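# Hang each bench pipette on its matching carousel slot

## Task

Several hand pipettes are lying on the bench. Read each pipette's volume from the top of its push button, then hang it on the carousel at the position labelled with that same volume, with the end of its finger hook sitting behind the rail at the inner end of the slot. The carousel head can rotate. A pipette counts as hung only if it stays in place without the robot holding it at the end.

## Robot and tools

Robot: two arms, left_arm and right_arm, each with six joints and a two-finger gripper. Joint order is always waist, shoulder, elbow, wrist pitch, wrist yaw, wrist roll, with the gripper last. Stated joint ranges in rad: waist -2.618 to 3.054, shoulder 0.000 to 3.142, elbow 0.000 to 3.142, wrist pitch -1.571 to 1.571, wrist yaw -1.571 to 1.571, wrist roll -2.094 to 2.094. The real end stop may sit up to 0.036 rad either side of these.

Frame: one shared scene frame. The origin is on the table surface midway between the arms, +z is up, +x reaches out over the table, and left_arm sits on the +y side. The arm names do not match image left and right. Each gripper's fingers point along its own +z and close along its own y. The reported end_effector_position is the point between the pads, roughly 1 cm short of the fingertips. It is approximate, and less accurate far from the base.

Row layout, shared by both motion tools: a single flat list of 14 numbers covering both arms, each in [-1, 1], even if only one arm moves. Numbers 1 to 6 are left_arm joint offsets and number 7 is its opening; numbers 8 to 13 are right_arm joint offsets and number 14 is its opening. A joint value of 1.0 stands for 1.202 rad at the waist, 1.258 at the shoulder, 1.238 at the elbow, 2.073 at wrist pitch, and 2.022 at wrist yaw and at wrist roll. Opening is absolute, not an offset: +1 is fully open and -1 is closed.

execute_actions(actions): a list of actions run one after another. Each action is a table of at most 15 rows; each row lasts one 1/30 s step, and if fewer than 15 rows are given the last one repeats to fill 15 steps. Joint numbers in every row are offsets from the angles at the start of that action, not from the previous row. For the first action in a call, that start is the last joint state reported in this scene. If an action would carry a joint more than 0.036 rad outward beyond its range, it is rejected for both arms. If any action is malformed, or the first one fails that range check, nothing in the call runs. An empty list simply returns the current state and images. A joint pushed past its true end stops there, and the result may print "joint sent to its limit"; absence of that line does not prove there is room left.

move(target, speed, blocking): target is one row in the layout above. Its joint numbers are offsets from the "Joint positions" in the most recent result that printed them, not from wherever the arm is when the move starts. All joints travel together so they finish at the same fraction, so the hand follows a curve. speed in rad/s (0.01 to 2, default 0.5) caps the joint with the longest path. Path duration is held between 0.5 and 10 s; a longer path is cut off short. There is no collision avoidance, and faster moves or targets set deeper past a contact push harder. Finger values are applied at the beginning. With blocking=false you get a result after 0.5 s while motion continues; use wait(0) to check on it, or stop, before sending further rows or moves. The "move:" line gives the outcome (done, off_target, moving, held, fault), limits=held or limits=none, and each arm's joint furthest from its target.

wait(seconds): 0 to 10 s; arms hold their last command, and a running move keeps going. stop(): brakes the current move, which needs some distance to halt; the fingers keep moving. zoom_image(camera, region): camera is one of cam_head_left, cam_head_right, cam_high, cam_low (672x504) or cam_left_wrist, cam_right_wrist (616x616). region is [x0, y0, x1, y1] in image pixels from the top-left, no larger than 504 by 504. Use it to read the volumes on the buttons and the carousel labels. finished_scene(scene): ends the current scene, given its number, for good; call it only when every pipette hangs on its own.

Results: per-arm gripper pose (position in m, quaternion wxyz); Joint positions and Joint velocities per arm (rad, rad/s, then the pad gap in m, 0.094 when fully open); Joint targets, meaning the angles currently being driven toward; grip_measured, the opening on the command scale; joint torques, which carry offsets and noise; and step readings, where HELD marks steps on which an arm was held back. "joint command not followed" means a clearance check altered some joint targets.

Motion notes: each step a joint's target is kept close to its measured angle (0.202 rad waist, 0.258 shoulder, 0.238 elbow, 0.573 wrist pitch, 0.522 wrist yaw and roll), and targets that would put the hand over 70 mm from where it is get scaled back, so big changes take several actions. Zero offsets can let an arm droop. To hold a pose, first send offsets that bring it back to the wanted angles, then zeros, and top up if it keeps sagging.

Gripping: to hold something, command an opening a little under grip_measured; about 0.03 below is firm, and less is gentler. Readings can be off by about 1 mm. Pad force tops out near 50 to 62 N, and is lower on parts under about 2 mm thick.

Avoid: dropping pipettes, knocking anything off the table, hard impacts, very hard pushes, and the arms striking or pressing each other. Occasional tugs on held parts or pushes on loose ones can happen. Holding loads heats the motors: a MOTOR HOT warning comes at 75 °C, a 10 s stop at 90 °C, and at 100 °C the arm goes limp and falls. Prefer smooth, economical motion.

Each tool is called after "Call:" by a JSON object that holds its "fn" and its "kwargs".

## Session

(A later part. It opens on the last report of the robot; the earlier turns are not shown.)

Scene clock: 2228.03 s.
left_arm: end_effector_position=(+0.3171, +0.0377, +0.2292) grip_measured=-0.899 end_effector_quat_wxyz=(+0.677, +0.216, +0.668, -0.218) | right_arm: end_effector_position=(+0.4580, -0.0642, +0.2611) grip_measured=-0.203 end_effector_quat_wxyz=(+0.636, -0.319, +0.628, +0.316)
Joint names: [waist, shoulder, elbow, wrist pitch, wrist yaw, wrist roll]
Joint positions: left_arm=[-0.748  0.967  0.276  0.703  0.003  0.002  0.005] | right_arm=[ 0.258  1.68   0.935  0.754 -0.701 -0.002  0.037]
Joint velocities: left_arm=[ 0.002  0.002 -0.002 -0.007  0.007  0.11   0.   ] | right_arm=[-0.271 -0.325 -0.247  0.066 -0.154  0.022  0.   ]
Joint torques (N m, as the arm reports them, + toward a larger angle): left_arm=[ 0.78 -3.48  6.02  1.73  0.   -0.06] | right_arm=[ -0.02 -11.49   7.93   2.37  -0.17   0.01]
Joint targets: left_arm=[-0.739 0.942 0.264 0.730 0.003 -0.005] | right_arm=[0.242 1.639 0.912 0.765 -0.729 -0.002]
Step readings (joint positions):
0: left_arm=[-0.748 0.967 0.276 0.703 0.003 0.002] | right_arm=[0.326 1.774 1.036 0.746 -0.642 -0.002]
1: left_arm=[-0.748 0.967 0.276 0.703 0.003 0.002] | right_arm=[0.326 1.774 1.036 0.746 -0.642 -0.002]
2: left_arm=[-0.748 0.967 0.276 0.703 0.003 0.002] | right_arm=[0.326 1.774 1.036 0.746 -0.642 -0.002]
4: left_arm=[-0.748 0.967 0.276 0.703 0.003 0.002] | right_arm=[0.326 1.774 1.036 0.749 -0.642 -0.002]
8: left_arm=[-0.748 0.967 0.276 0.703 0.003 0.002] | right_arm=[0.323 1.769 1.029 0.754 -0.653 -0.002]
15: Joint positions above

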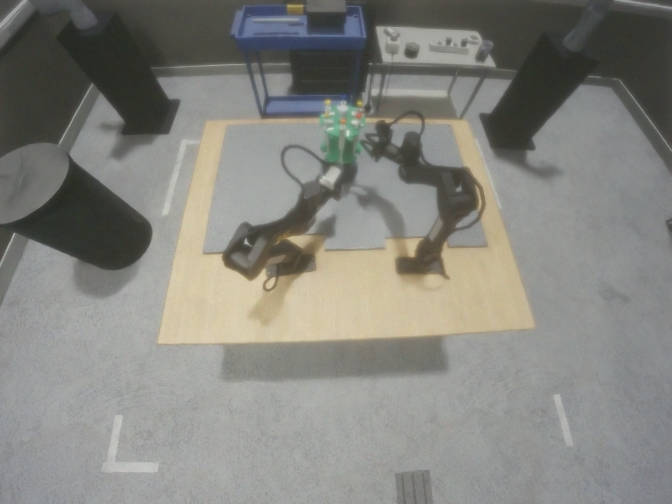

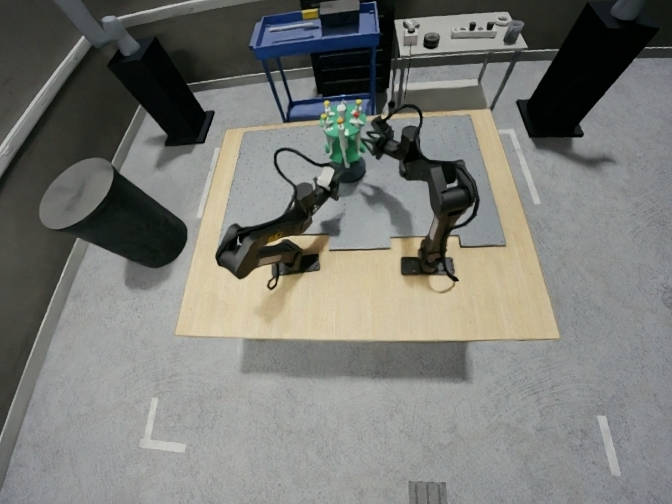

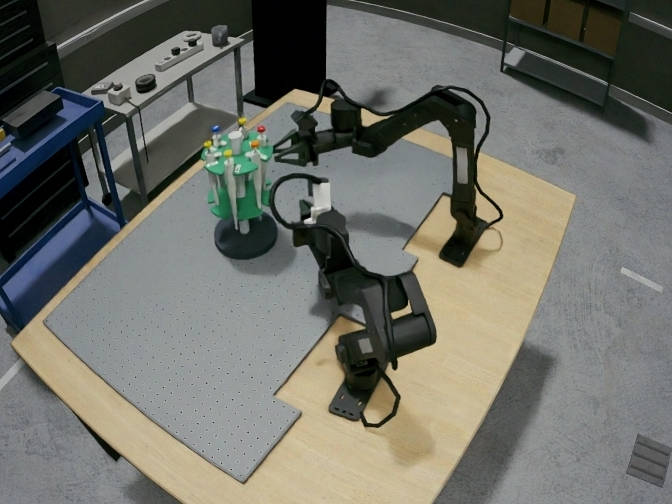

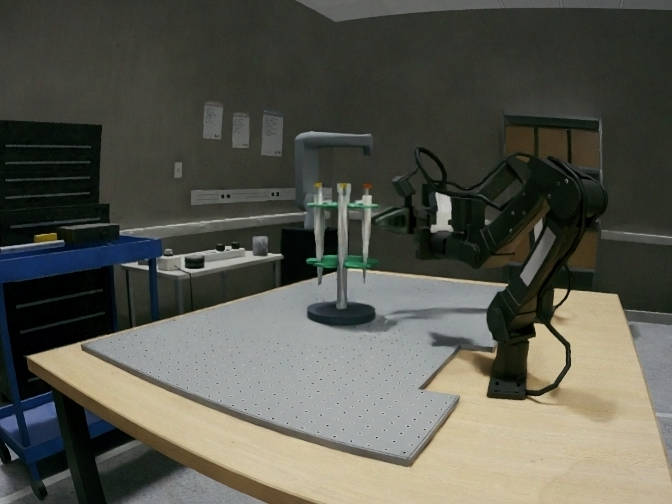

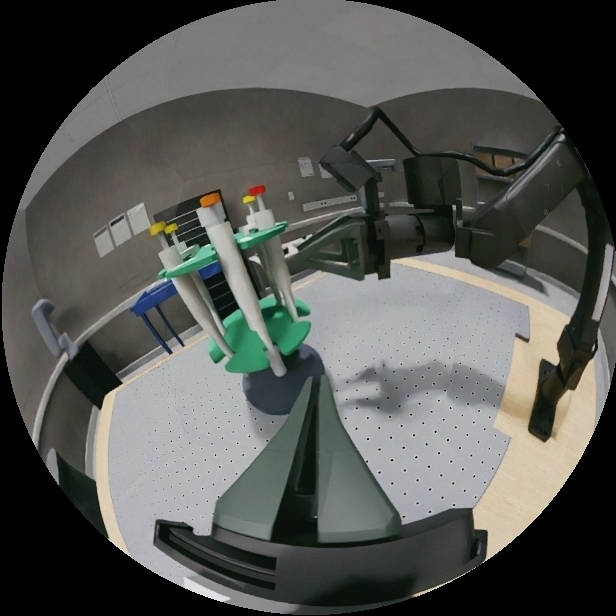

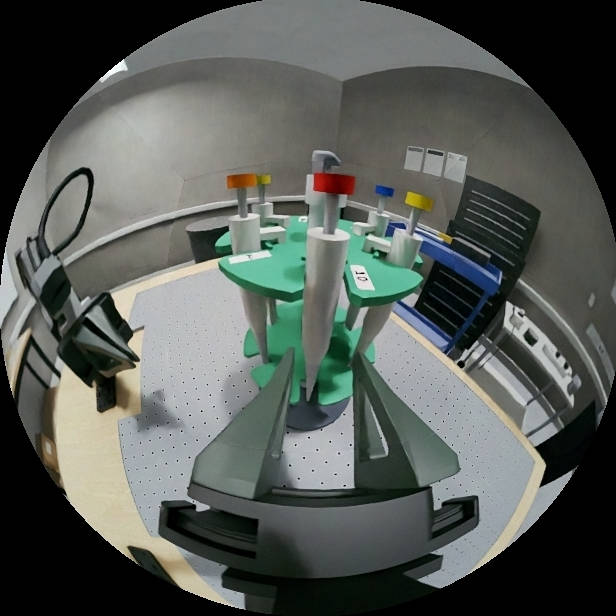

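Call:
{"fn": "execute_actions", "kwargs": {"actions": []}}

Call:
{"fn": "zoom_image", "kwargs": {"camera": "cam_left_wrist", "region": [220, 170, 310, 260]}}

Call:
{"fn": "zoom_image", "kwargs": {"camera": "cam_high", "region": [195, 110, 285, 190]}}

Call:
{"fn": "zoom_image", "kwargs": {"camera": "cam_head_right", "region": [310, 85, 380, 150]}}

Scene clock: 2231.83 s.
left_arm: end_effector_position=(+0.3171, +0.0377, +0.2292) grip_measured=-0.899 end_effector_quat_wxyz=(+0.677, +0.216, +0.668, -0.218) | right_arm: end_effector_position=(+0.4554, -0.0694, +0.2659) grip_measured=-0.203 end_effector_quat_wxyz=(+0.640, -0.321, +0.623, +0.315)
Joint names: [waist, shoulder, elbow, wrist pitch, wrist yaw, wrist roll]
Joint positions: left_arm=[-0.748  0.967  0.276  0.703  0.003  0.002  0.005] | right_arm=[ 0.244  1.664  0.926  0.76  -0.718 -0.002  0.037]
Joint velocities: left_arm=[-0.002 -0.022  0.007 -0.066 -0.007 -0.051 -0.   ] | right_arm=[-0.017 -0.002 -0.012 -0.051 -0.007 -0.037  0.001]
Joint torques (N m, as the arm reports them, + toward a larger angle): left_arm=[ 0.77 -3.49  6.02  1.73  0.   -0.07] | right_arm=[ -0.16 -11.44   7.35   2.32  -0.13   0.02]
Joint targets: left_arm=[-0.739 0.942 0.264 0.730 0.003 -0.005] | right_arm=[0.242 1.639 0.912 0.765 -0.729 -0.002]

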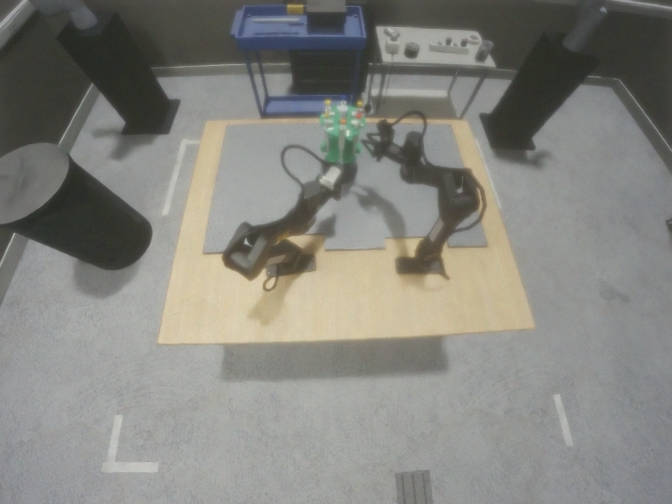

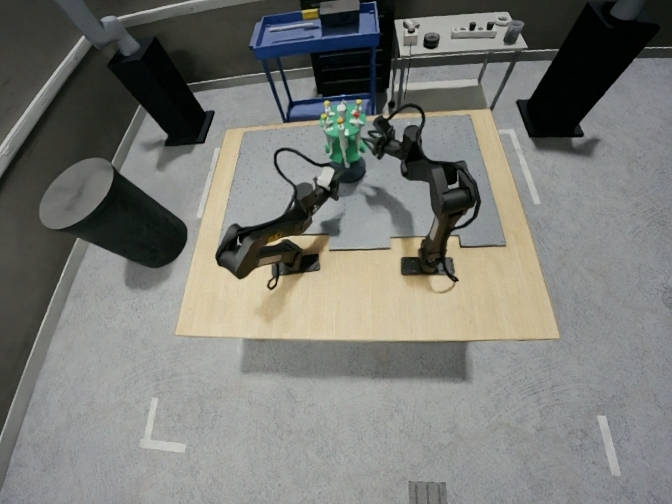

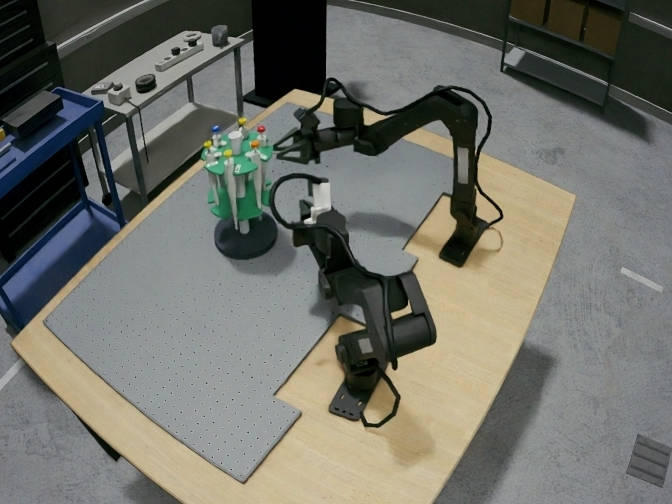

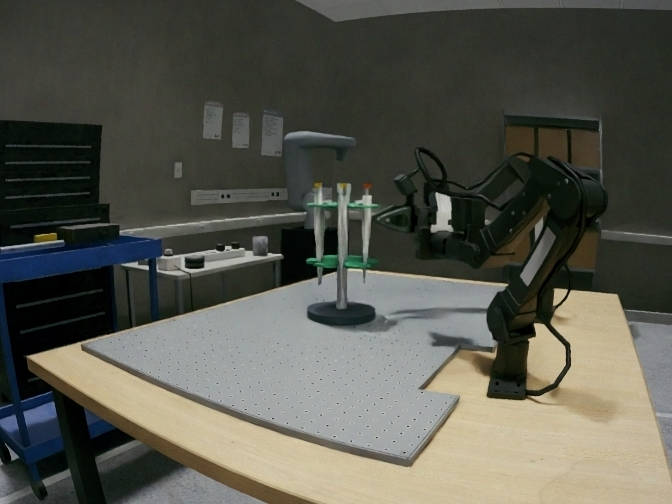

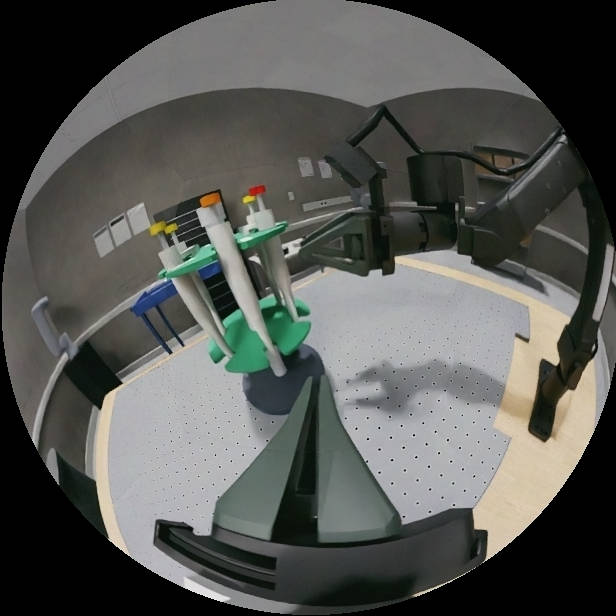

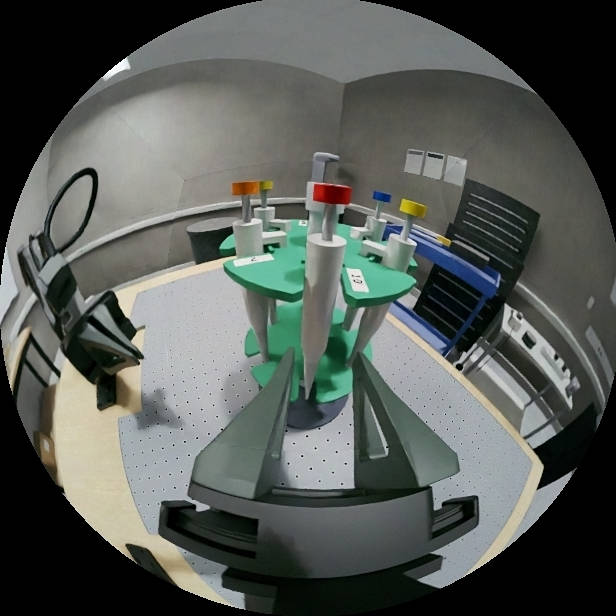

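Region (220, 170, 310, 260) of cam_left_wrist's 616x616 image, scaled by 5.600, with more detail than that image has.

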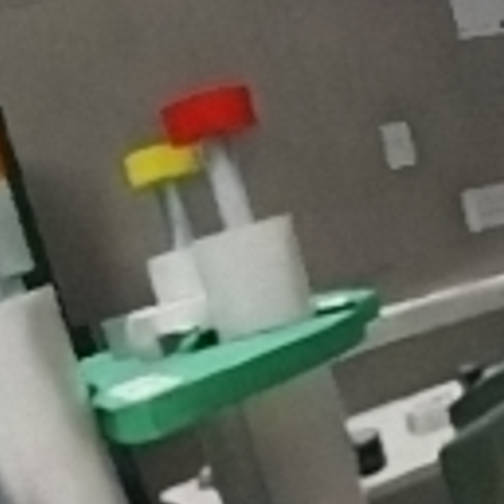

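Region (195, 110, 285, 190) of cam_high's 672x504 image, scaled by 5.600, with more detail than that image has.

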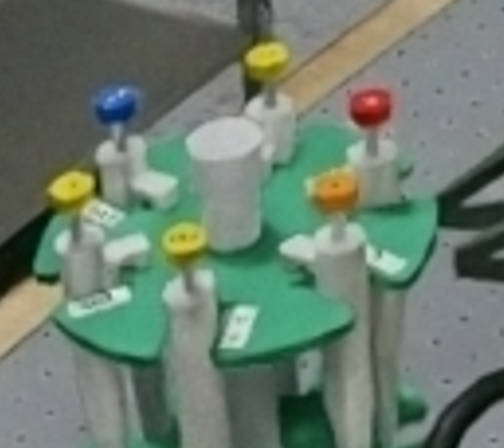

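Region (310, 85, 380, 150) of cam_head_right's 672x504 image, scaled by 7.200, with more detail than that image has; it fills the top 468 rows of this view, and the rest is white.

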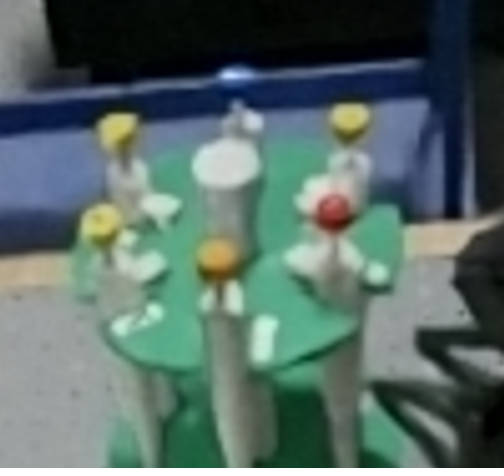

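The red pipette now hangs in slot 10 with its hook tip behind the rail, and both grippers are clear of the carousel. All three pipettes are placed, so I'm ending scene 1.

Call:
{"fn": "finished_scene", "kwargs": {"scene": 1}}

The scene is finished: the task was done.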